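# Set the toppled stool upright inside the dashed rectangle

## Task

Turn the stool that is lying on its side so it stands on its legs within the dashed rectangle, then release it and pull the grippers away; it only counts if the stool stays that way without the robot supporting it.

## Robot and tools

Robot: two 6-joint arms, left_arm and right_arm, each with a parallel gripper. Joint order per arm: waist, shoulder, elbow, forearm roll, wrist pitch, wrist roll. Stated ranges (rad): elbow -2.792 to 2.792, all others -6.283 to 6.283; a real end may sit up to 0.010 rad off the stated one.

Frame: one shared world frame. Origin on the table surface midway between the arms, +z up, +x out across the table, left_arm on the +y side. The names left and right do not match image sides.

Tool execute_actions: argument actions is a list holding zero or one item. Empty list: nothing is sent, the current state comes back. A move item has rows (1 to 15 rows) and optional steps (at most 15, default 15; each step is 1/30 s). Row k drives step k; the final row is reused for any remaining steps. A wait item has only steps (up to 300) and ends that many steps after the previous result, with your thinking time included. Optional pictures (boolean) turns the camera images on or off. A refused call moves nothing.

Each row is one flat list of 18 numbers covering both arms, always all 18: left_arm first, then right_arm, each as 6 absolute joint target angles in radians (same convention as the printed Joint positions), then gripper position, force_limit, speed, each in [-1, 1]. These are goals, not offsets. A joint target more than 0.010 rad beyond a range end, and farther out than the last reported angle, gets the call refused; a target past the real end is clipped there and the result may note joint sent to its limit (possibly referring to an earlier, still-running move). No such note does not prove there is more travel.

Gripper numbers are absolute settings. position: +1 = 50 mm open, about -0.65 = pads touching, -1 = close until something blocks the fingers (use this to grasp). force_limit: per-pad push, roughly 20 N at -1, 102 N at 0, 185 N at +1, actual grip up to ~17% more. speed: 20, 85, 150 mm/s at -1, 0, +1. To keep a gripper unchanged, repeat its previous three numbers; a 0 is a real command. New force_limit or speed only applies once position changes by 0.01 or more, so to loosen a grip, open a bit first.

Motion limits: target speeds up to 2.09 rad/s (waist, shoulder), 3.14 (elbow), 3.93 (wrist joints), 0.3 s ramp from rest, joints of one arm are slowed to finish together. Each step the target is held within a lead of the measured angle: 0.456 rad (waist, shoulder), 0.683 (elbow), 0.854 (wrist joints). If targets would shift the gripper more than 70 mm from where it is, all are pulled back proportionally. So big moves take several calls or waits.

After a call, arms keep heading for the last row while you think or wait, until everything has nearly stopped or some step was HELD; then only a new action resumes travel. Fingers already moving finish on their own.

Results: the state line per arm gives end_effector_position (m), end_effector_quat_wxyz and linear/angular velocities in the world frame; the printed position drifts from the truth, more at long reach. Joint positions and Joint velocities list each arm's joints in order (rad, rad/s). HELD marks steps where your row was partly or fully not sent. joint command not followed means a clearance check altered or stopped joint targets; the rest of the row still ran. object_status: 0 moving, 1 blocked while opening, 2 blocked while closing (a grasp: check for this), 3 reached the commanded opening or pads met (usually nothing held). Any new position resets it to 0 until the fingers settle. Opening in mm is about (250 - position_measured) x 0.202. If grip force falls sharply the fingers re-close by themselves, except after gripping at force_limit -1, where status stays 2 even if the object slipped out. Gripping an immovable object off-centre lets the grip fade over time.

Gripper geometry: fingers extend along the gripper's +z, close along its x; end_effector_position is between the pads, tips are 17.5 mm farther. A flat block juts about 9 cm toward the gripper's -y and rotates with it. Turning only the wrist roll swings the pad midpoint around a 25 mm circle.

Safety: a joint reaching its load limit (N m: waist 312, shoulder 312, elbow 147, wrist joints 41.4 each, held weight included), or any outside force of 144 N on the arm, tool or load, freezes that arm for 10 s, drops the rest of the call, and lets it yield. Holding loads heats motors; MOTOR HOT warns, and OVER-TEMPERATURE FAULT brakes the arm until cool. Keep the arms from striking or pressing one another. Do not let anything leave the table. Avoid drops, slides, slams and hard shoves. Occasional outside tugs on held parts or bumps to loose items can occur.

Tool zoom_image: camera (cam_high, cam_low, cam_left_wrist, cam_right_wrist) and region [x0, y0, x1, y1] in that camera's pixel coordinates, origin top-left, at most 504 x 504. Image sizes: cam_high and cam_low 504x504, wrist cameras 616x616 (fisheye). Calibration gives K and T_world_to_cam (world to camera, metres) per camera; fixed cameras may be off by a couple of degrees and millimetres, wrist poses derive from joint readings. cam_high sits near (1.09, 0.62, 1.38), cam_low near (1.77, 0.23, 0.09) looking back toward the robot.

Tool finished_scene: scene (integer) ends that scene permanently and reports success; call it only after the stool stands freely and the grippers are clear. Answering without any tool call ends the whole run. The simulation keeps running while you compose replies.

Each tool is called after "Emit:" as name(argument=value, ...), one argument or row to a line, values as JSON.

## Session

I'll start by looking at the current state of the scene.

Emit:
execute_actions(
  actions=[],
)

Scene clock: 0.00 s of 4244.00 s.
left_arm: end_effector_position=(+0.3031, +0.9448, +0.2264) position_measured=3 object_status=3 end_effector_quat_wxyz=(-0.214, +0.691, -0.079, -0.686) end_effector_velocity=(-0.000, -0.000, -0.001) end_effector_angular_velocity=(-0.000, +0.002, +0.000) | right_arm: end_effector_position=(+0.6959, +0.0506, +0.3446) position_measured=3 object_status=3 end_effector_quat_wxyz=(+0.545, +0.543, +0.597, -0.227) end_effector_velocity=(-0.001, +0.000, +0.000) end_effector_angular_velocity=(-0.000, +0.000, +0.001)
Joint positions: left_arm=[0.662 0.607 1.899 1.047 1.962 1.923] | right_arm=[ 1.094  1.092  0.466 -1.236  2.005  0.478]
Joint velocities: left_arm=[ 0.     0.001  0.001  0.     0.    -0.   ] | right_arm=[ 0.001 -0.001  0.001 -0.    -0.    -0.   ]

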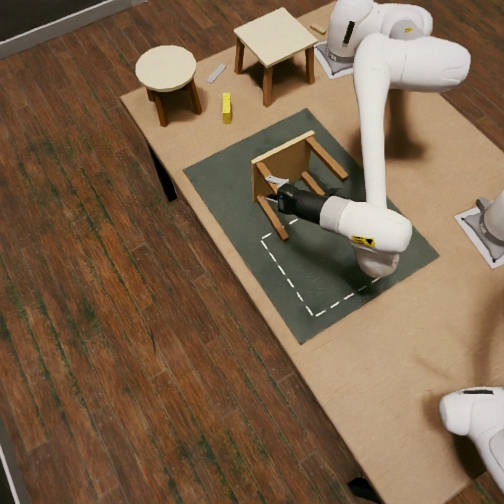

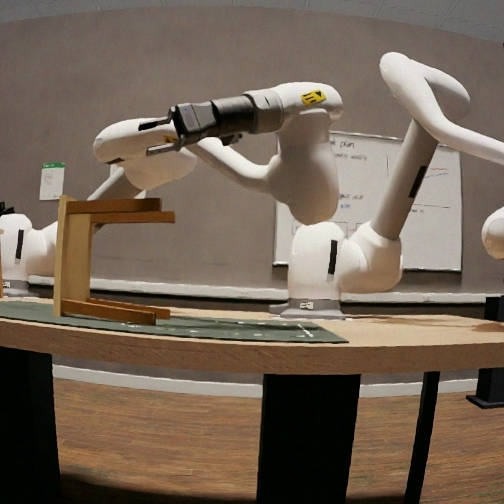

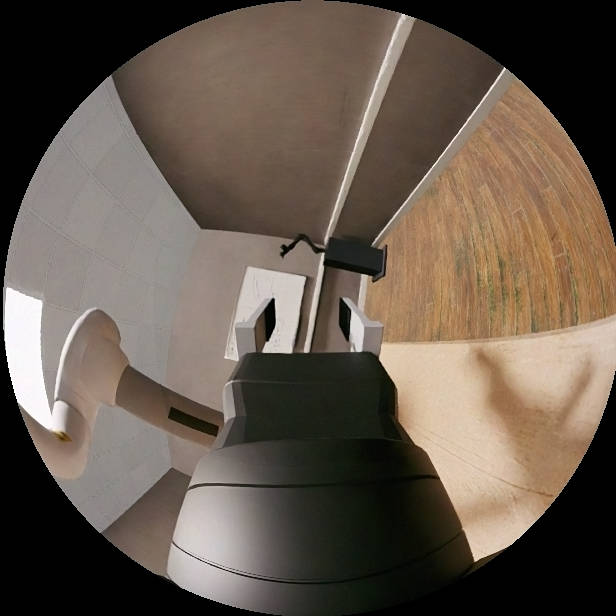

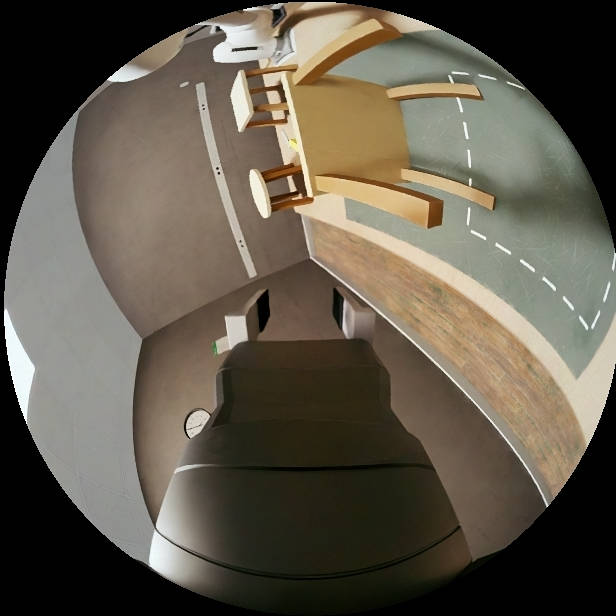

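Emit:
zoom_image(
  camera="cam_high",
  region=[180, 90, 450, 350],
)

Emit:
zoom_image(
  camera="cam_low",
  region=[0, 170, 360, 360],
)

Region (180, 90, 450, 350) of cam_high's 504x504 image, scaled by 1.867, with more detail than that image has; it fills the top 485 rows of this view, and the rest is white.

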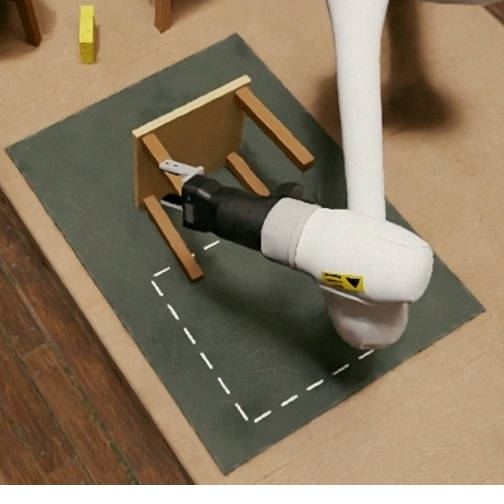

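Region (0, 170, 360, 360) of cam_low's 504x504 image, scaled by 1.400, with more detail than that image has; it fills the top 266 rows of this view, and the rest is white.

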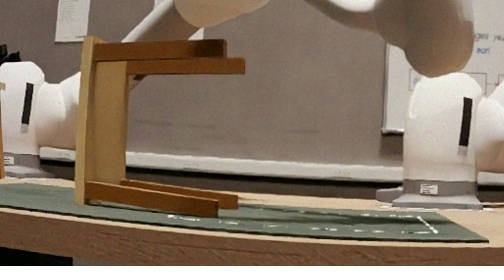

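Emit:
execute_actions(
  actions=[
    {"rows": [[0.4, 0.42, 1.167, 0.0, 1.555, 2.244, 1, 0, 0, -0.3, -0.2, 2.0, -1.236, 2.005, 0.478, 1, 0, 0]], "steps": 15},
  ],
  pictures=false,
)

Scene clock: 120.50 s of 4244.00 s.
left_arm: end_effector_position=(+0.5004, +0.8751, +0.2342) position_measured=3 object_status=3 end_effector_quat_wxyz=(-0.110, +0.897, -0.095, -0.418) end_effector_velocity=(+0.446, -0.209, +0.097) end_effector_angular_velocity=(-0.629, -1.275, -0.116) | right_arm: end_effector_position=(+0.7419, -0.1700, +0.4084) position_measured=3 object_status=3 end_effector_quat_wxyz=(+0.517, +0.573, +0.549, -0.322) end_effector_velocity=(+0.019, -0.501, +0.126) end_effector_angular_velocity=(-0.143, +0.175, -0.453)
Joint positions: left_arm=[0.538 0.518 1.555 0.574 1.769 2.075] | right_arm=[ 0.89   0.888  0.773 -1.236  2.005  0.478]
Joint velocities: left_arm=[-0.227 -0.161 -0.635 -0.933 -0.348  0.276] | right_arm=[-0.453 -0.451  0.677  0.    -0.    -0.   ]
Steps of this call (steps 1 to 90: nothing new was sent; then 117.00 s passed at rest; steps 91 to 105: all 15 steps of this action). Readings (joint positions | what the end effector reports):
91: left_arm=[0.662 0.607 1.899 1.046 1.961 1.923] | right_arm=[1.094 1.092 0.467 -1.236 2.005 0.478] | left_arm position_measured=3 object_status=3 | right_arm position_measured=3 object_status=3
92: left_arm=[0.659 0.605 1.891 1.036 1.957 1.927] | right_arm=[1.089 1.087 0.475 -1.236 2.005 0.478] | left_arm position_measured=3 object_status=3 | right_arm position_measured=3 object_status=3
94: left_arm=[0.640 0.591 1.841 0.973 1.927 1.951] | right_arm=[1.059 1.057 0.521 -1.236 2.005 0.478] | left_arm position_measured=3 object_status=3 | right_arm position_measured=3 object_status=3
98: left_arm=[0.597 0.560 1.720 0.817 1.859 2.004] | right_arm=[0.997 0.995 0.613 -1.236 2.005 0.478] | left_arm position_measured=3 object_status=3 | right_arm position_measured=3 object_status=3
105: the state above

Emit:
execute_actions(
  actions=[
    {"rows": [[-0.748, 0.42, 1.167, 0.0, 1.555, 2.244, 1, 0, 0, -0.3, -0.2, 2.0, -1.236, 2.005, 0.478, 1, 0, 0]], "steps": 15},
  ],
  pictures=false,
)

Scene clock: 123.50 s of 4244.00 s.
left_arm: end_effector_position=(+0.8184, +0.4804, +0.4056) position_measured=3 object_status=3 end_effector_quat_wxyz=(+0.000, +0.943, -0.334, -0.000) end_effector_velocity=(+0.027, -0.483, +0.001) end_effector_angular_velocity=(+0.000, +0.000, -0.583) | right_arm: end_effector_position=(+0.0451, -0.8737, +0.5709) position_measured=3 object_status=3 end_effector_quat_wxyz=(+0.212, +0.755, +0.167, -0.598) end_effector_velocity=(-0.000, +0.000, -0.000) end_effector_angular_velocity=(+0.001, +0.001, -0.001)
Joint positions: left_arm=[ 0.141  0.42   1.167 -0.     1.555  2.244] | right_arm=[-0.3   -0.2    2.    -1.236  2.005  0.478]
Joint velocities: left_arm=[-0.583 -0.    -0.001 -0.     0.001  0.   ] | right_arm=[-0.     0.     0.001  0.     0.001  0.   ]
Steps of this call (steps 1 to 75: the robot went on to your last target; steps 76 to 90: all 15 steps of this action). Readings (joint positions | what the end effector reports):
76: left_arm=[0.400 0.420 1.167 -0.000 1.555 2.244] | right_arm=[-0.300 -0.200 2.000 -1.236 2.005 0.478] | left_arm position_measured=3 object_status=3 | right_arm position_measured=3 object_status=3
77: left_arm=[0.394 0.420 1.167 -0.000 1.555 2.244] | right_arm=[-0.300 -0.200 2.000 -1.236 2.005 0.478] | left_arm position_measured=3 object_status=3 | right_arm position_measured=3 object_status=3
79: left_arm=[0.361 0.420 1.167 -0.000 1.555 2.244] | right_arm=[-0.300 -0.200 2.000 -1.236 2.005 0.478] | left_arm position_measured=3 object_status=3 | right_arm position_measured=3 object_status=3
83: left_arm=[0.279 0.420 1.167 -0.000 1.555 2.244] | right_arm=[-0.300 -0.200 2.000 -1.236 2.005 0.478] | left_arm position_measured=3 object_status=3 | right_arm position_measured=3 object_status=3
90: the state above

Emit:
execute_actions(
  actions=[
    {"steps": 30},
  ],
)

Scene clock: 126.10 s of 4244.00 s.
left_arm: end_effector_position=(+0.5492, -0.1798, +0.4056) position_measured=3 object_status=3 end_effector_quat_wxyz=(-0.000, +0.707, -0.707, -0.000) end_effector_velocity=(+0.000, -0.000, +0.000) end_effector_angular_velocity=(-0.001, -0.001, -0.000) | right_arm: end_effector_position=(+0.0451, -0.8737, +0.5709) position_measured=3 object_status=3 end_effector_quat_wxyz=(+0.212, +0.755, +0.167, -0.598) end_effector_velocity=(-0.001, +0.000, +0.001) end_effector_angular_velocity=(-0.001, -0.002, -0.001)
Joint positions: left_arm=[-0.748  0.42   1.167  0.     1.555  2.244] | right_arm=[-0.3   -0.2    2.    -1.236  2.005  0.478]
Joint velocities: left_arm=[-0.    -0.     0.     0.    -0.002  0.   ] | right_arm=[-0.001 -0.002 -0.    -0.     0.     0.   ]
Steps of this call (steps 1 to 75: the robot went on to your last target; steps 76 to 78: nothing new was sent). Readings (joint positions | what the end effector reports):
1: left_arm=[0.121 0.420 1.167 -0.000 1.555 2.244] | right_arm=[-0.300 -0.200 2.000 -1.236 2.005 0.478] | left_arm position_measured=3 object_status=3 | right_arm position_measured=3 object_status=3
2: left_arm=[0.102 0.420 1.167 -0.000 1.555 2.244] | right_arm=[-0.300 -0.200 2.000 -1.236 2.005 0.478] | left_arm position_measured=3 object_status=3 | right_arm position_measured=3 object_status=3
4: left_arm=[0.062 0.420 1.167 -0.000 1.555 2.244] | right_arm=[-0.300 -0.200 2.000 -1.236 2.005 0.478] | left_arm position_measured=3 object_status=3 | right_arm position_measured=3 object_status=3
8: left_arm=[-0.017 0.420 1.167 -0.000 1.555 2.244] | right_arm=[-0.300 -0.200 2.000 -1.236 2.005 0.478] | left_arm position_measured=3 object_status=3 | right_arm position_measured=3 object_status=3
78: the state above
All arms were judged still, so your last target was given up. Only a new action makes them travel on or press farther. Fingers that are still opening or closing keep moving.
camera_calibration (this result's frames):
cam_left_wrist: T_world_to_cam=[[0.0128517, -0.999353, 0.0335922, -0.200439], [-0.963278, -0.003363, 0.268484, 0.424803], [-0.268198, -0.0358091, -0.962698, 0.67969], [0, 0, 0, 1]] pos_world=[0.594071, -0.174542, 0.547017]
cam_right_wrist: T_world_to_cam=[[0.283612, 0.005908, -0.958921, 0.527317], [0.697639, -0.687354, 0.2021, -0.745027], [-0.657924, -0.726298, -0.199064, -0.348292], [0, 0, 0, 1]] pos_world=[0.141056, -0.768177, 0.586893]

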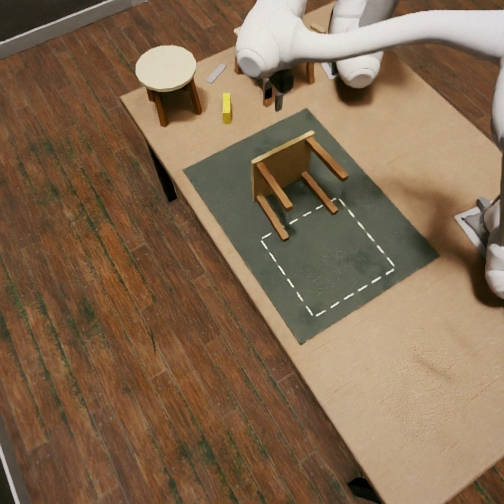

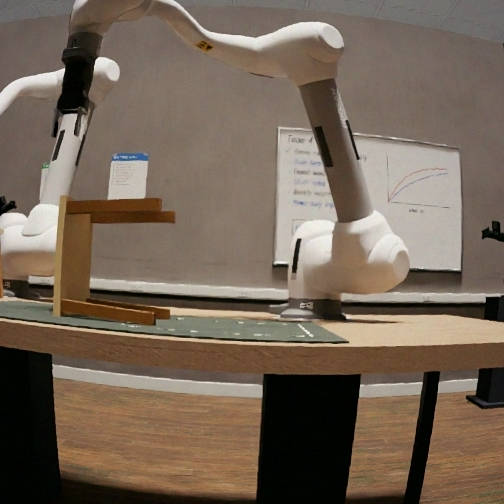

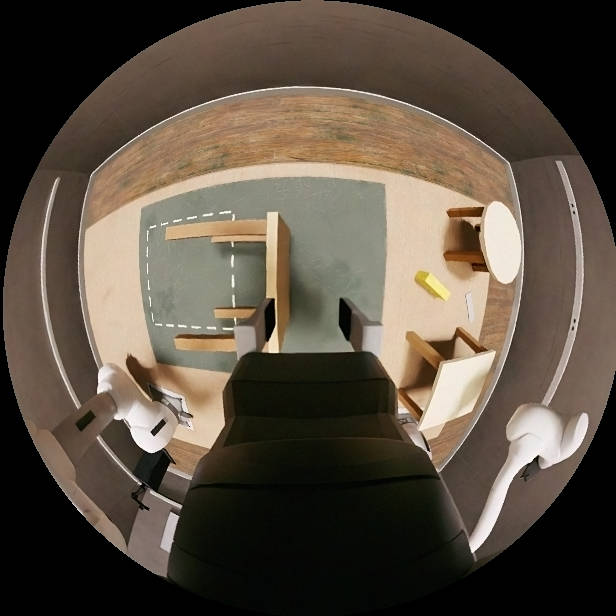

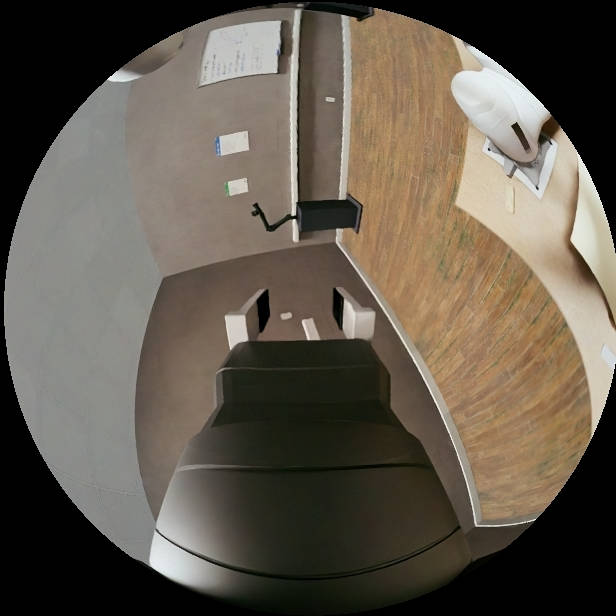

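Emit:
zoom_image(
  camera="cam_left_wrist",
  region=[130, 180, 400, 380],
)

Emit:
zoom_image(
  camera="cam_high",
  region=[220, 60, 420, 330],
)

Region (130, 180, 400, 380) of cam_left_wrist's 616x616 image, scaled by 1.867, with more detail than that image has; it fills the top 373 rows of this view, and the rest is white.

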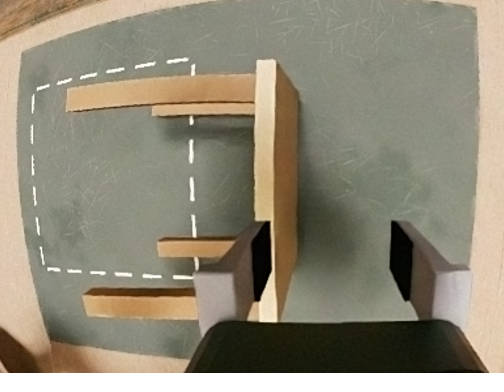

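Region (220, 60, 420, 330) of cam_high's 504x504 image, scaled by 1.867, with more detail than that image has; it fills the left 373 columns of this view, and the rest is white.

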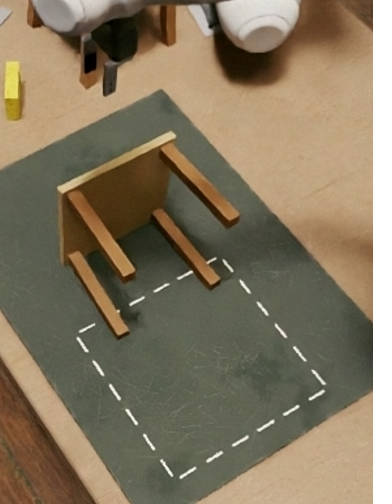

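Emit:
execute_actions(
  actions=[
    {"rows": [[-0.7278, 0.364, 1.456, 0.0, 1.3216, 2.2644, 1, 0, 0, -0.3, -0.2, 2.0, -1.236, 2.005, 0.478, 1, 0, 0]], "steps": 15},
  ],
  pictures=false,
)

Emit:
execute_actions(
  actions=[
    {"steps": 10},
  ],
)

Scene clock: 237.97 s of 4244.00 s.
left_arm: end_effector_position=(+0.5301, -0.1314, +0.2904) position_measured=3 object_status=3 end_effector_quat_wxyz=(+0.000, +0.707, -0.707, +0.000) end_effector_velocity=(-0.003, +0.004, -0.006) end_effector_angular_velocity=(+0.006, +0.004, -0.000) | right_arm: end_effector_position=(+0.0451, -0.8737, +0.5709) position_measured=3 object_status=3 end_effector_quat_wxyz=(+0.212, +0.755, +0.167, -0.598) end_effector_velocity=(-0.001, +0.000, +0.001) end_effector_angular_velocity=(-0.001, -0.002, -0.001)
Joint positions: left_arm=[-0.728  0.364  1.455 -0.     1.322  2.264] | right_arm=[-0.3   -0.2    2.    -1.236  2.005  0.478]
Joint velocities: left_arm=[ 0.    -0.001  0.013  0.    -0.004  0.001] | right_arm=[-0.001 -0.001 -0.001  0.    -0.     0.   ]
Steps of this call (steps 1 to 90: nothing new was sent; then 108.37 s passed at rest; steps 91 to 105: all 15 steps of this action). Readings (joint positions | what the end effector reports):
91: left_arm=[-0.748 0.420 1.168 -0.000 1.555 2.244] | right_arm=[-0.300 -0.200 2.000 -1.236 2.005 0.478] | left_arm position_measured=3 object_status=3 | right_arm position_measured=3 object_status=3
92: left_arm=[-0.748 0.418 1.176 -0.000 1.548 2.244] | right_arm=[-0.300 -0.200 2.000 -1.236 2.005 0.478] | left_arm position_measured=3 object_status=3 | right_arm position_measured=3 object_status=3
94: left_arm=[-0.744 0.409 1.226 -0.000 1.507 2.248] | right_arm=[-0.300 -0.200 2.000 -1.236 2.005 0.478] | left_arm position_measured=3 object_status=3 | right_arm position_measured=3 object_status=3
98: left_arm=[-0.734 0.380 1.373 -0.000 1.389 2.259] | right_arm=[-0.300 -0.200 2.000 -1.236 2.005 0.478] | left_arm position_measured=3 object_status=3 | right_arm position_measured=3 object_status=3
105: the state above

Scene clock: 238.30 s of 4244.00 s.
left_arm: end_effector_position=(+0.5300, -0.1311, +0.2900) position_measured=3 object_status=3 end_effector_quat_wxyz=(+0.000, +0.707, -0.707, -0.000) end_effector_velocity=(-0.000, -0.000, +0.000) end_effector_angular_velocity=(+0.001, +0.001, -0.001) | right_arm: end_effector_position=(+0.0451, -0.8737, +0.5709) position_measured=3 object_status=3 end_effector_quat_wxyz=(+0.212, +0.755, +0.167, -0.598) end_effector_velocity=(-0.000, +0.000, +0.000) end_effector_angular_velocity=(-0.000, -0.000, +0.001)
Joint positions: left_arm=[-0.728  0.364  1.456 -0.     1.322  2.264] | right_arm=[-0.3   -0.2    2.    -1.236  2.005  0.478]
Joint velocities: left_arm=[-0.     0.001 -0.001 -0.     0.001  0.001] | right_arm=[ 0.    -0.001  0.001 -0.    -0.001 -0.   ]
Steps of this call (steps 1 to 10: the robot went on to your last target). Readings (joint positions | what the end effector reports):
1: left_arm=[-0.728 0.364 1.456 -0.000 1.322 2.264] | right_arm=[-0.300 -0.200 2.000 -1.236 2.005 0.478] | left_arm position_measured=3 object_status=3 | right_arm position_measured=3 object_status=3
2: left_arm=[-0.728 0.364 1.456 -0.000 1.322 2.264] | right_arm=[-0.300 -0.200 2.000 -1.236 2.005 0.478] | left_arm position_measured=3 object_status=3 | right_arm position_measured=3 object_status=3
4: left_arm=[-0.728 0.364 1.456 -0.000 1.322 2.264] | right_arm=[-0.300 -0.200 2.000 -1.236 2.005 0.478] | left_arm position_measured=3 object_status=3 | right_arm position_measured=3 object_status=3
8: left_arm=[-0.728 0.364 1.456 -0.000 1.322 2.264] | right_arm=[-0.300 -0.200 2.000 -1.236 2.005 0.478] | left_arm position_measured=3 object_status=3 | right_arm position_measured=3 object_status=3
10: the state above
camera_calibration (this result's frames):
cam_left_wrist: T_world_to_cam=[[0.0126502, -0.999345, 0.0339014, -0.147644], [-0.963332, -0.00309281, 0.268295, 0.437627], [-0.268014, -0.0360523, -0.96274, 0.564927], [0, 0, 0, 1]] pos_world=[0.574856, -0.125826, 0.43147]
cam_right_wrist: T_world_to_cam=[[0.28361, 0.00590325, -0.958922, 0.527315], [0.69764, -0.687352, 0.202102, -0.745027], [-0.657924, -0.7263, -0.199058, -0.348298], [0, 0, 0, 1]] pos_world=[0.141056, -0.768178, 0.586893]

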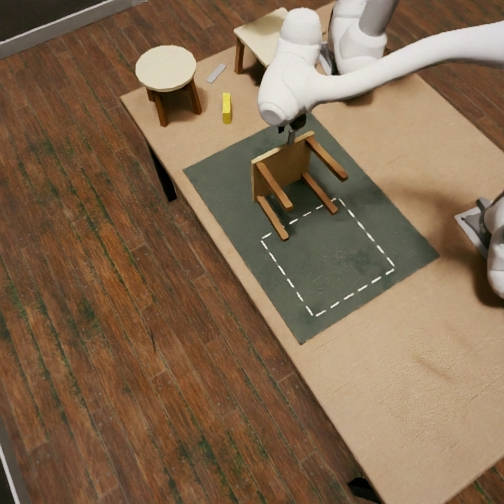

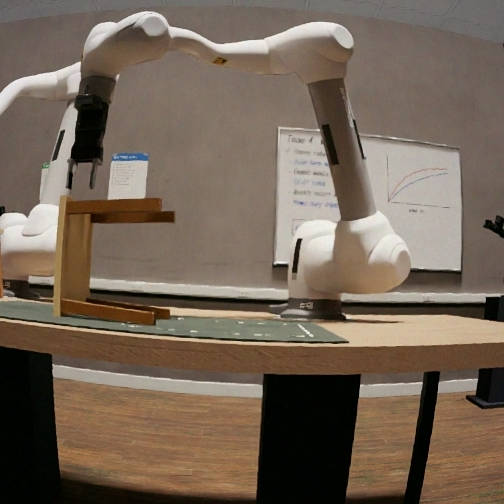

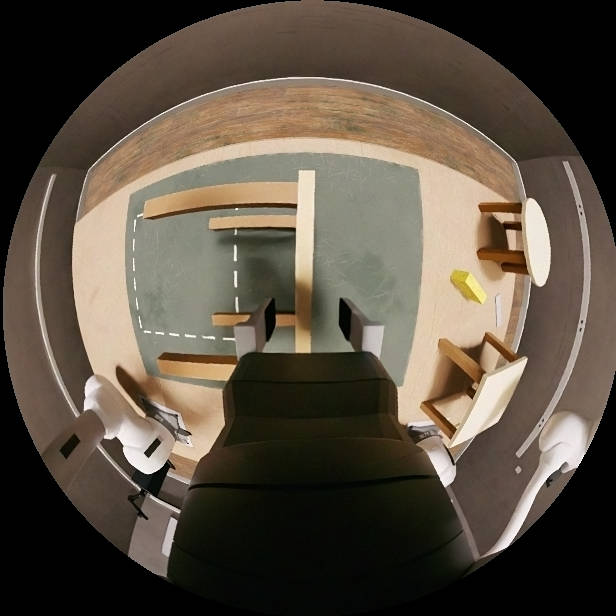

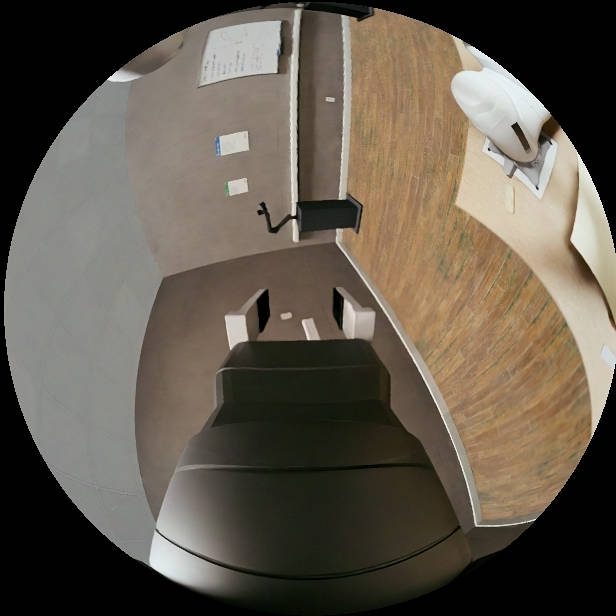

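Emit:
zoom_image(
  camera="cam_left_wrist",
  region=[120, 150, 420, 400],
)

Emit:
zoom_image(
  camera="cam_low",
  region=[20, 80, 220, 340],
)

Region (120, 150, 420, 400) of cam_left_wrist's 616x616 image, scaled by 1.680, with more detail than that image has.

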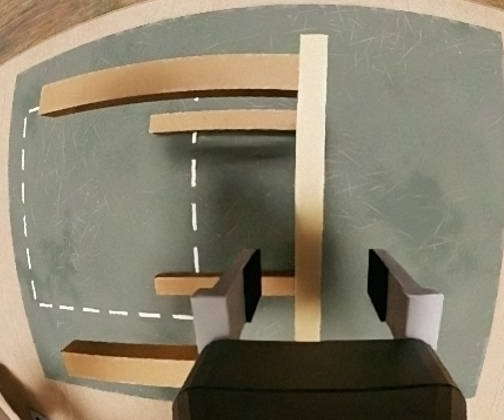

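Region (20, 80, 220, 340) of cam_low's 504x504 image, scaled by 1.938, with more detail than that image has; it fills the left 388 columns of this view, and the rest is white.

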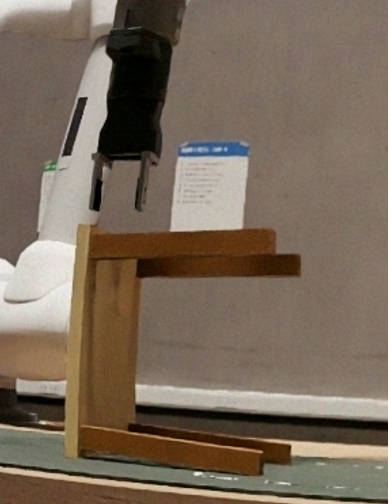

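Emit:
execute_actions(
  actions=[
    {"rows": [[-0.7138, 0.3815, 1.5594, -0.0282, 1.1705, 2.289, 1, 0, 0, -0.3, -0.2, 2.0, -1.236, 2.005, 0.478, 1, 0, 0]], "steps": 15},
  ],
)

Scene clock: 284.57 s of 4244.00 s.
left_arm: end_effector_position=(+0.5310, -0.1281, +0.2221) position_measured=3 object_status=3 end_effector_quat_wxyz=(+0.014, +0.707, -0.707, +0.014) end_effector_velocity=(+0.000, +0.001, -0.001) end_effector_angular_velocity=(+0.001, +0.001, +0.001) | right_arm: end_effector_position=(+0.0451, -0.8737, +0.5709) position_measured=3 object_status=3 end_effector_quat_wxyz=(+0.212, +0.755, +0.167, -0.598) end_effector_velocity=(+0.000, +0.000, +0.000) end_effector_angular_velocity=(-0.000, -0.001, +0.000)
Joint positions: left_arm=[-0.714  0.381  1.559 -0.028  1.171  2.289] | right_arm=[-0.3   -0.2    2.    -1.236  2.005  0.478]
Joint velocities: left_arm=[ 0.001  0.     0.001 -0.    -0.     0.   ] | right_arm=[ 0.    -0.    -0.001  0.     0.     0.   ]
Steps of this call (steps 1 to 15: the robot went on to your last target; steps 16 to 90: nothing new was sent; then 42.77 s passed at rest; steps 91 to 105: all 15 steps of this action). Readings (joint positions | what the end effector reports):
91: left_arm=[-0.728 0.364 1.457 -0.000 1.321 2.265] | right_arm=[-0.300 -0.200 2.000 -1.236 2.005 0.478] | left_arm position_measured=3 object_status=3 | right_arm position_measured=3 object_status=3
92: left_arm=[-0.727 0.365 1.463 -0.002 1.310 2.266] | right_arm=[-0.300 -0.200 2.000 -1.236 2.005 0.478] | left_arm position_measured=3 object_status=3 | right_arm position_measured=3 object_status=3
94: left_arm=[-0.721 0.372 1.505 -0.013 1.249 2.276] | right_arm=[-0.300 -0.200 2.000 -1.236 2.005 0.478] | left_arm position_measured=3 object_status=3 | right_arm position_measured=3 object_status=3
98: left_arm=[-0.714 0.381 1.558 -0.028 1.173 2.289] | right_arm=[-0.300 -0.200 2.000 -1.236 2.005 0.478] | left_arm position_measured=3 object_status=3 | right_arm position_measured=3 object_status=3
105: the state above
camera_calibration (this result's frames):
cam_left_wrist: T_world_to_cam=[[0.0126275, -0.997191, 0.0738246, -0.15086], [-0.963352, 0.00765138, 0.268131, 0.45829], [-0.267943, -0.0745049, -0.96055, 0.494442], [0, 0, 0, 1]] pos_world=[0.575882, -0.117105, 0.363192]
cam_right_wrist: T_world_to_cam=[[0.283609, 0.0059032, -0.958922, 0.527315], [0.69764, -0.687352, 0.202102, -0.745027], [-0.657924, -0.7263, -0.199058, -0.348298], [0, 0, 0, 1]] pos_world=[0.141056, -0.768178, 0.586893]

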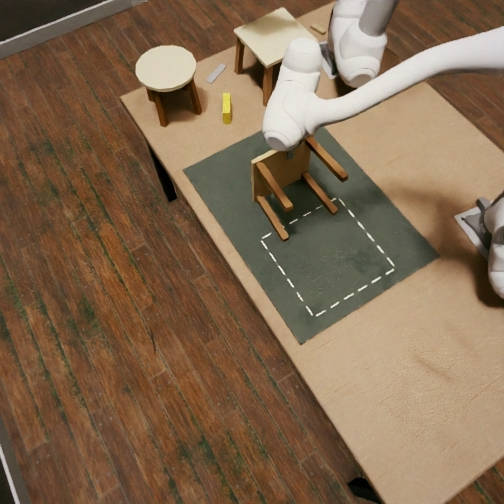

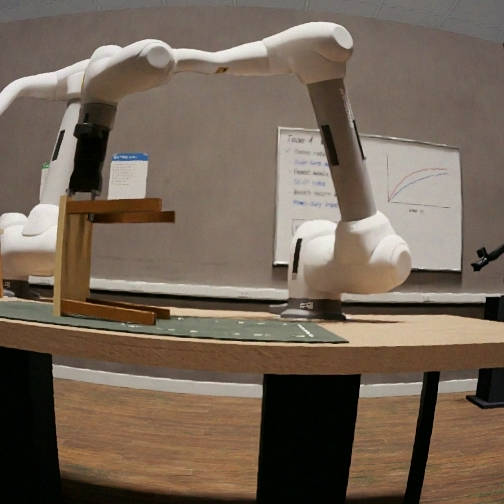

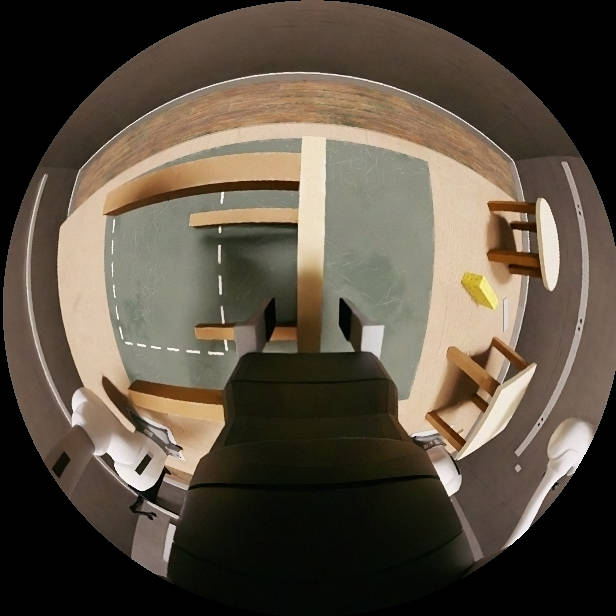

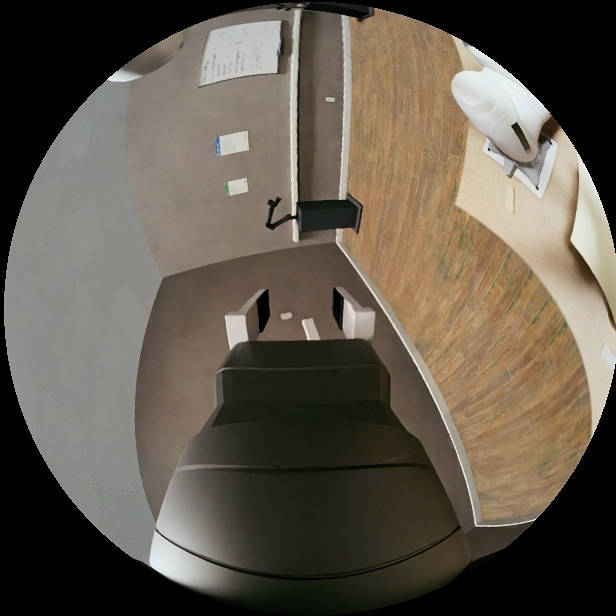

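Emit:
zoom_image(
  camera="cam_left_wrist",
  region=[200, 220, 420, 380],
)

Emit:
zoom_image(
  camera="cam_low",
  region=[30, 140, 190, 260],
)

Region (200, 220, 420, 380) of cam_left_wrist's 616x616 image, scaled by 2.291, with more detail than that image has; it fills the top 367 rows of this view, and the rest is white.

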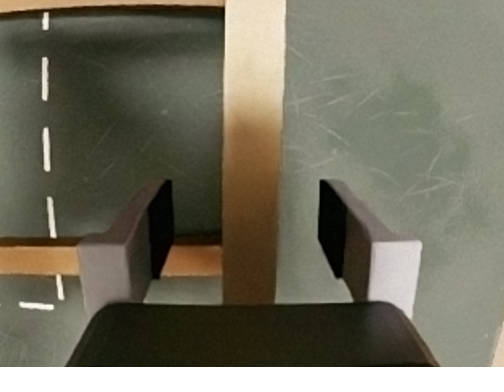

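Region (30, 140, 190, 260) of cam_low's 504x504 image, scaled by 3.150, with more detail than that image has; it fills the top 378 rows of this view, and the rest is white.

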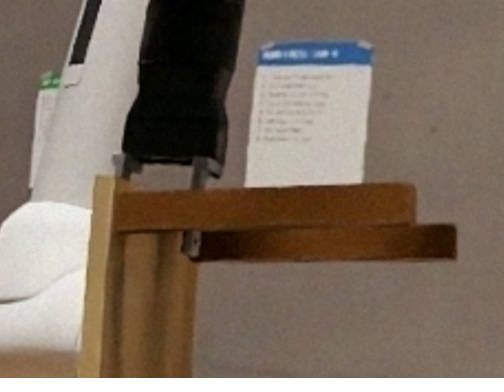

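Emit:
execute_actions(
  actions=[
    {"rows": [[-0.7138, 0.3815, 1.5594, -0.0282, 1.1705, 2.289, -1, 0.1, -0.3, -0.3, -0.2, 2.0, -1.236, 2.005, 0.478, 1, 0, 0]], "steps": 15},
  ],
  pictures=false,
)

Emit:
execute_actions(
  actions=[
    {"steps": 15},
  ],
)

Scene clock: 304.73 s of 4244.00 s.
left_arm: end_effector_position=(+0.5310, -0.1281, +0.2220) position_measured=161 object_status=0 end_effector_quat_wxyz=(+0.014, +0.707, -0.707, +0.014) end_effector_velocity=(-0.000, -0.000, -0.001) end_effector_angular_velocity=(+0.001, +0.001, -0.001) | right_arm: end_effector_position=(+0.0451, -0.8737, +0.5709) position_measured=3 object_status=3 end_effector_quat_wxyz=(+0.212, +0.755, +0.167, -0.598) end_effector_velocity=(+0.000, +0.000, +0.000) end_effector_angular_velocity=(-0.001, -0.001, +0.000)
Joint positions: left_arm=[-0.714  0.382  1.559 -0.028  1.17   2.289] | right_arm=[-0.3   -0.2    2.    -1.236  2.005  0.478]
Joint velocities: left_arm=[-0.     0.001  0.    -0.    -0.     0.   ] | right_arm=[ 0.    -0.    -0.001 -0.     0.    -0.   ]
Steps of this call (steps 1 to 15: the robot went on to your last target; steps 16 to 90: nothing new was sent; then 16.67 s passed at rest; steps 91 to 105: all 15 steps of this action). Readings (joint positions | what the end effector reports):
91: left_arm=[-0.714 0.382 1.559 -0.028 1.170 2.289] | right_arm=[-0.300 -0.200 2.000 -1.236 2.005 0.478] | left_arm position_measured=10 object_status=0 | right_arm position_measured=3 object_status=3
92: left_arm=[-0.714 0.382 1.559 -0.028 1.170 2.289] | right_arm=[-0.300 -0.200 2.000 -1.236 2.005 0.478] | left_arm position_measured=21 object_status=0 | right_arm position_measured=3 object_status=3
94: left_arm=[-0.714 0.381 1.559 -0.028 1.170 2.289] | right_arm=[-0.300 -0.200 2.000 -1.236 2.005 0.478] | left_arm position_measured=43 object_status=0 | right_arm position_measured=3 object_status=3
98: left_arm=[-0.714 0.382 1.559 -0.028 1.170 2.289] | right_arm=[-0.300 -0.200 2.000 -1.236 2.005 0.478] | left_arm position_measured=86 object_status=0 | right_arm position_measured=3 object_status=3
105: the state above

Scene clock: 305.23 s of 4244.00 s.
left_arm: end_effector_position=(+0.5310, -0.1281, +0.2220) position_measured=179 object_status=2 end_effector_quat_wxyz=(+0.014, +0.707, -0.707, +0.014) end_effector_velocity=(+0.000, +0.000, +0.001) end_effector_angular_velocity=(-0.001, -0.001, +0.000) | right_arm: end_effector_position=(+0.0451, -0.8737, +0.5709) position_measured=3 object_status=3 end_effector_quat_wxyz=(+0.212, +0.755, +0.167, -0.598) end_effector_velocity=(-0.000, -0.000, +0.000) end_effector_angular_velocity=(-0.000, -0.001, -0.000)
Joint positions: left_arm=[-0.714  0.382  1.559 -0.028  1.17   2.289] | right_arm=[-0.3   -0.2    2.    -1.236  2.005  0.478]
Joint velocities: left_arm=[ 0.    -0.001 -0.    -0.     0.    -0.   ] | right_arm=[-0. -0. -0. -0. -0.  0.]
Steps of this call (steps 1 to 15: the robot went on to your last target). Readings (joint positions | what the end effector reports):
1: left_arm=[-0.714 0.382 1.559 -0.028 1.170 2.289] | right_arm=[-0.300 -0.200 2.000 -1.236 2.005 0.478] | left_arm position_measured=172 object_status=0 | right_arm position_measured=3 object_status=3
2: left_arm=[-0.714 0.382 1.559 -0.028 1.170 2.289] | right_arm=[-0.300 -0.200 2.000 -1.236 2.005 0.478] | left_arm position_measured=179 object_status=0 | right_arm position_measured=3 object_status=3
4: left_arm=[-0.714 0.382 1.559 -0.028 1.170 2.289] | right_arm=[-0.300 -0.200 2.000 -1.236 2.005 0.478] | left_arm position_measured=179 object_status=0 | right_arm position_measured=3 object_status=3
8: left_arm=[-0.714 0.382 1.559 -0.028 1.170 2.289] | right_arm=[-0.300 -0.200 2.000 -1.236 2.005 0.478] | left_arm position_measured=179 object_status=2 | right_arm position_measured=3 object_status=3
15: the state above
All arms were judged still, so your last target was given up. Only a new action makes them travel on or press farther. Fingers that are still opening or closing keep moving.
camera_calibration (this result's frames):
cam_left_wrist: T_world_to_cam=[[0.0125921, -0.997194, 0.0737892, -0.150828], [-0.963332, 0.00768154, 0.268202, 0.458289], [-0.268016, -0.0744608, -0.960533, 0.494402], [0, 0, 0, 1]] pos_world=[0.575891, -0.117112, 0.363104]
cam_right_wrist: T_world_to_cam=[[0.283609, 0.00590333, -0.958922, 0.527315], [0.69764, -0.687352, 0.202102, -0.745027], [-0.657924, -0.7263, -0.199058, -0.348298], [0, 0, 0, 1]] pos_world=[0.141056, -0.768178, 0.586893]

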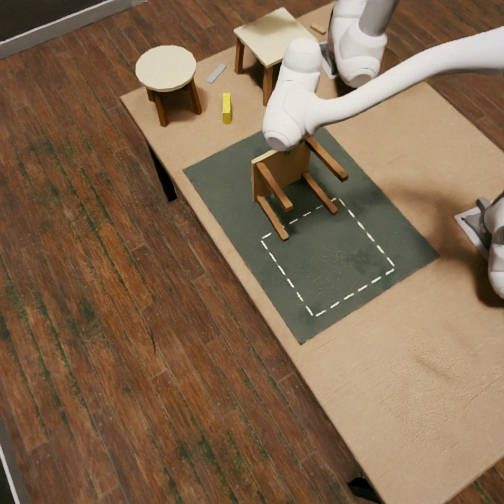

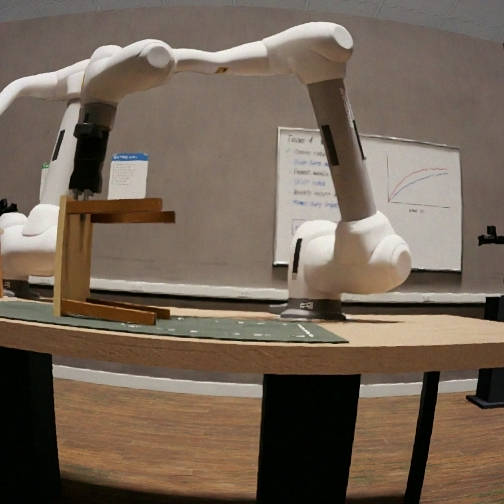

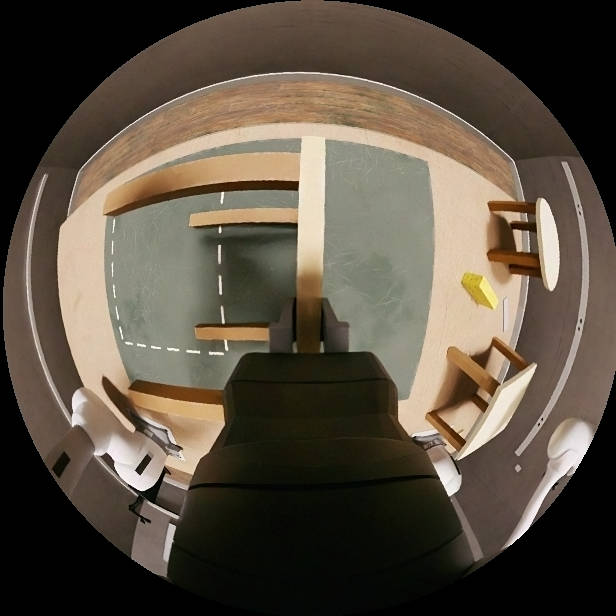

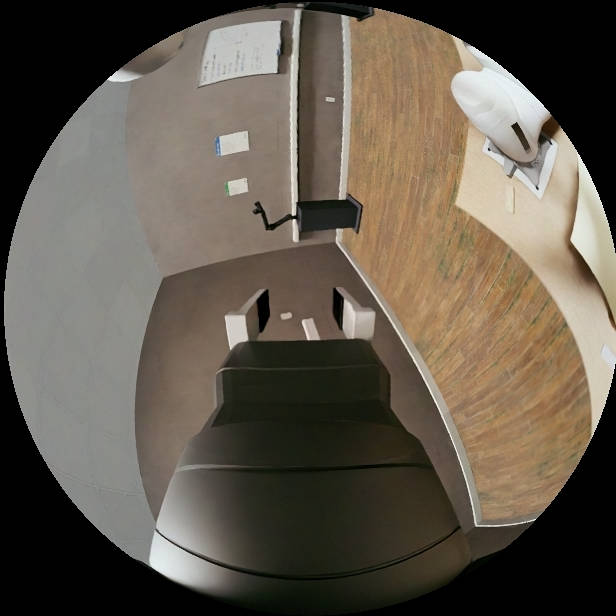

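Emit:
execute_actions(
  actions=[
    {"rows": [[-0.7119, 0.3788, 1.5611, -0.0312, 1.1689, 2.2921, -1, 0.1, -0.3, -0.3, -0.2, 2.0, -1.236, 2.005, 0.478, 1, 0, 0], [-0.7067, 0.3716, 1.5658, -0.0394, 1.1645, 2.3005, -1, 0.1, -0.3, -0.3, -0.2, 2.0, -1.236, 2.005, 0.478, 1, 0, 0], [-0.6990, 0.3610, 1.5727, -0.0515, 1.1580, 2.3130, -1, 0.1, -0.3, -0.3, -0.2, 2.0, -1.236, 2.005, 0.478, 1, 0, 0], [-0.6896, 0.3480, 1.5811, -0.0662, 1.1501, 2.3280, -1, 0.1, -0.3, -0.3, -0.2, 2.0, -1.236, 2.005, 0.478, 1, 0, 0], [-0.6795, 0.3340, 1.5903, -0.0822, 1.1416, 2.3445, -1, 0.1, -0.3, -0.3, -0.2, 2.0, -1.236, 2.005, 0.478, 1, 0, 0], [-0.6693, 0.3199, 1.5994, -0.0981, 1.1330, 2.3609, -1, 0.1, -0.3, -0.3, -0.2, 2.0, -1.236, 2.005, 0.478, 1, 0, 0], [-0.6599, 0.3069, 1.6078, -0.1128, 1.1251, 2.3759, -1, 0.1, -0.3, -0.3, -0.2, 2.0, -1.236, 2.005, 0.478, 1, 0, 0], [-0.6522, 0.2963, 1.6147, -0.1249, 1.1186, 2.3884, -1, 0.1, -0.3, -0.3, -0.2, 2.0, -1.236, 2.005, 0.478, 1, 0, 0], [-0.6470, 0.2891, 1.6194, -0.1331, 1.1142, 2.3968, -1, 0.1, -0.3, -0.3, -0.2, 2.0, -1.236, 2.005, 0.478, 1, 0, 0], [-0.6451, 0.2864, 1.6211, -0.1361, 1.1126, 2.3999, -1, 0.1, -0.3, -0.3, -0.2, 2.0, -1.236, 2.005, 0.478, 1, 0, 0]], "steps": 15},
  ],
)

Scene clock: 382.03 s of 4244.00 s.
left_arm: end_effector_position=(+0.5329, -0.0972, +0.2628) position_measured=179 object_status=2 end_effector_quat_wxyz=(+0.061, +0.705, -0.704, +0.061) end_effector_velocity=(+0.000, +0.003, +0.003) end_effector_angular_velocity=(-0.015, -0.001, -0.000) | right_arm: end_effector_position=(+0.0451, -0.8737, +0.5709) position_measured=3 object_status=3 end_effector_quat_wxyz=(+0.212, +0.755, +0.167, -0.598) end_effector_velocity=(+0.000, +0.000, -0.001) end_effector_angular_velocity=(+0.001, +0.001, +0.001)
Joint positions: left_arm=[-0.646  0.287  1.621 -0.135  1.113  2.399] | right_arm=[-0.3   -0.2    2.    -1.236  2.005  0.478]
Joint velocities: left_arm=[ 0.007 -0.009  0.007 -0.013 -0.008  0.013] | right_arm=[ 0.001  0.001  0.001  0.    -0.     0.   ]
Steps of this call (steps 1 to 90: nothing new was sent; then 73.30 s passed at rest; steps 91 to 105: all 15 steps of this action). Readings (joint positions | what the end effector reports):
91: left_arm=[-0.714 0.381 1.559 -0.028 1.171 2.289] | right_arm=[-0.300 -0.200 2.000 -1.236 2.005 0.478] | left_arm position_measured=179 object_status=2 | right_arm position_measured=3 object_status=3
92: left_arm=[-0.713 0.380 1.560 -0.030 1.170 2.290] | right_arm=[-0.300 -0.200 2.000 -1.236 2.005 0.478] | left_arm position_measured=179 object_status=2 | right_arm position_measured=3 object_status=3
94: left_arm=[-0.706 0.371 1.567 -0.040 1.164 2.301] | right_arm=[-0.300 -0.200 2.000 -1.236 2.005 0.478] | left_arm position_measured=179 object_status=2 | right_arm position_measured=3 object_status=3
98: left_arm=[-0.676 0.330 1.593 -0.087 1.139 2.349] | right_arm=[-0.300 -0.200 2.000 -1.236 2.005 0.478] | left_arm position_measured=179 object_status=2 | right_arm position_measured=3 object_status=3
105: the state above
camera_calibration (this result's frames):
cam_left_wrist: T_world_to_cam=[[0.0126477, -0.97847, 0.206003, -0.156043], [-0.963295, 0.0433248, 0.264925, 0.453247], [-0.268146, -0.201793, -0.942007, 0.519262], [0, 0, 0, 1]] pos_world=[0.577823, -0.0675373, 0.401217]
cam_right_wrist: T_world_to_cam=[[0.283609, 0.0059032, -0.958922, 0.527315], [0.69764, -0.687352, 0.202102, -0.745027], [-0.657924, -0.726301, -0.199058, -0.348298], [0, 0, 0, 1]] pos_world=[0.141056, -0.768178, 0.586893]

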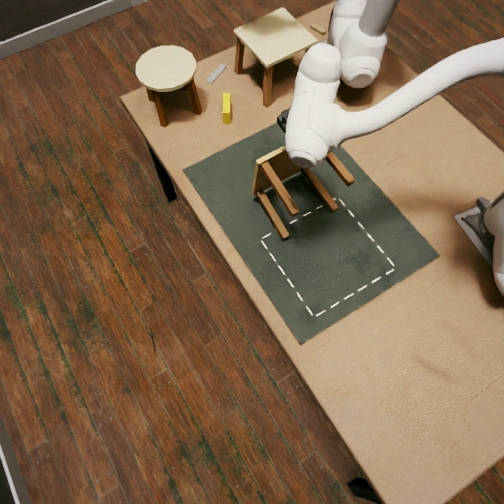

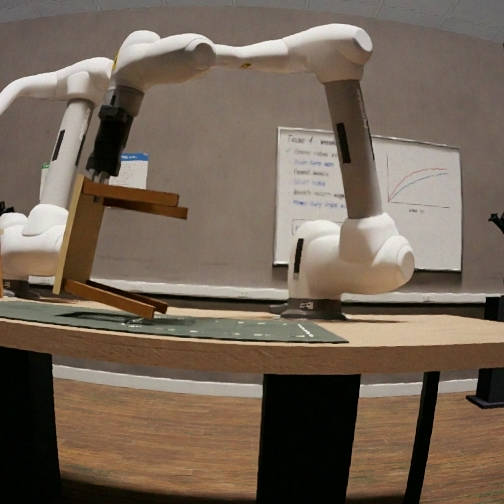

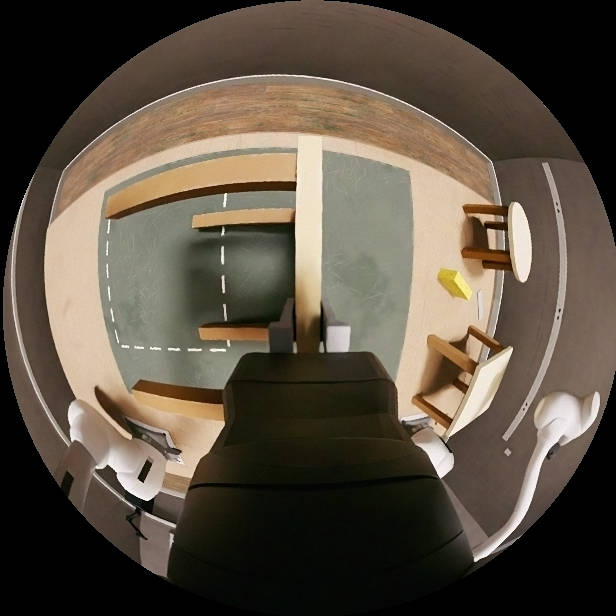

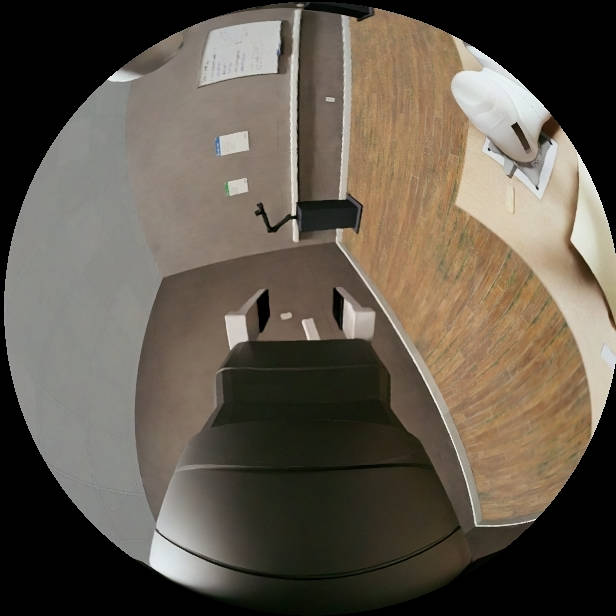

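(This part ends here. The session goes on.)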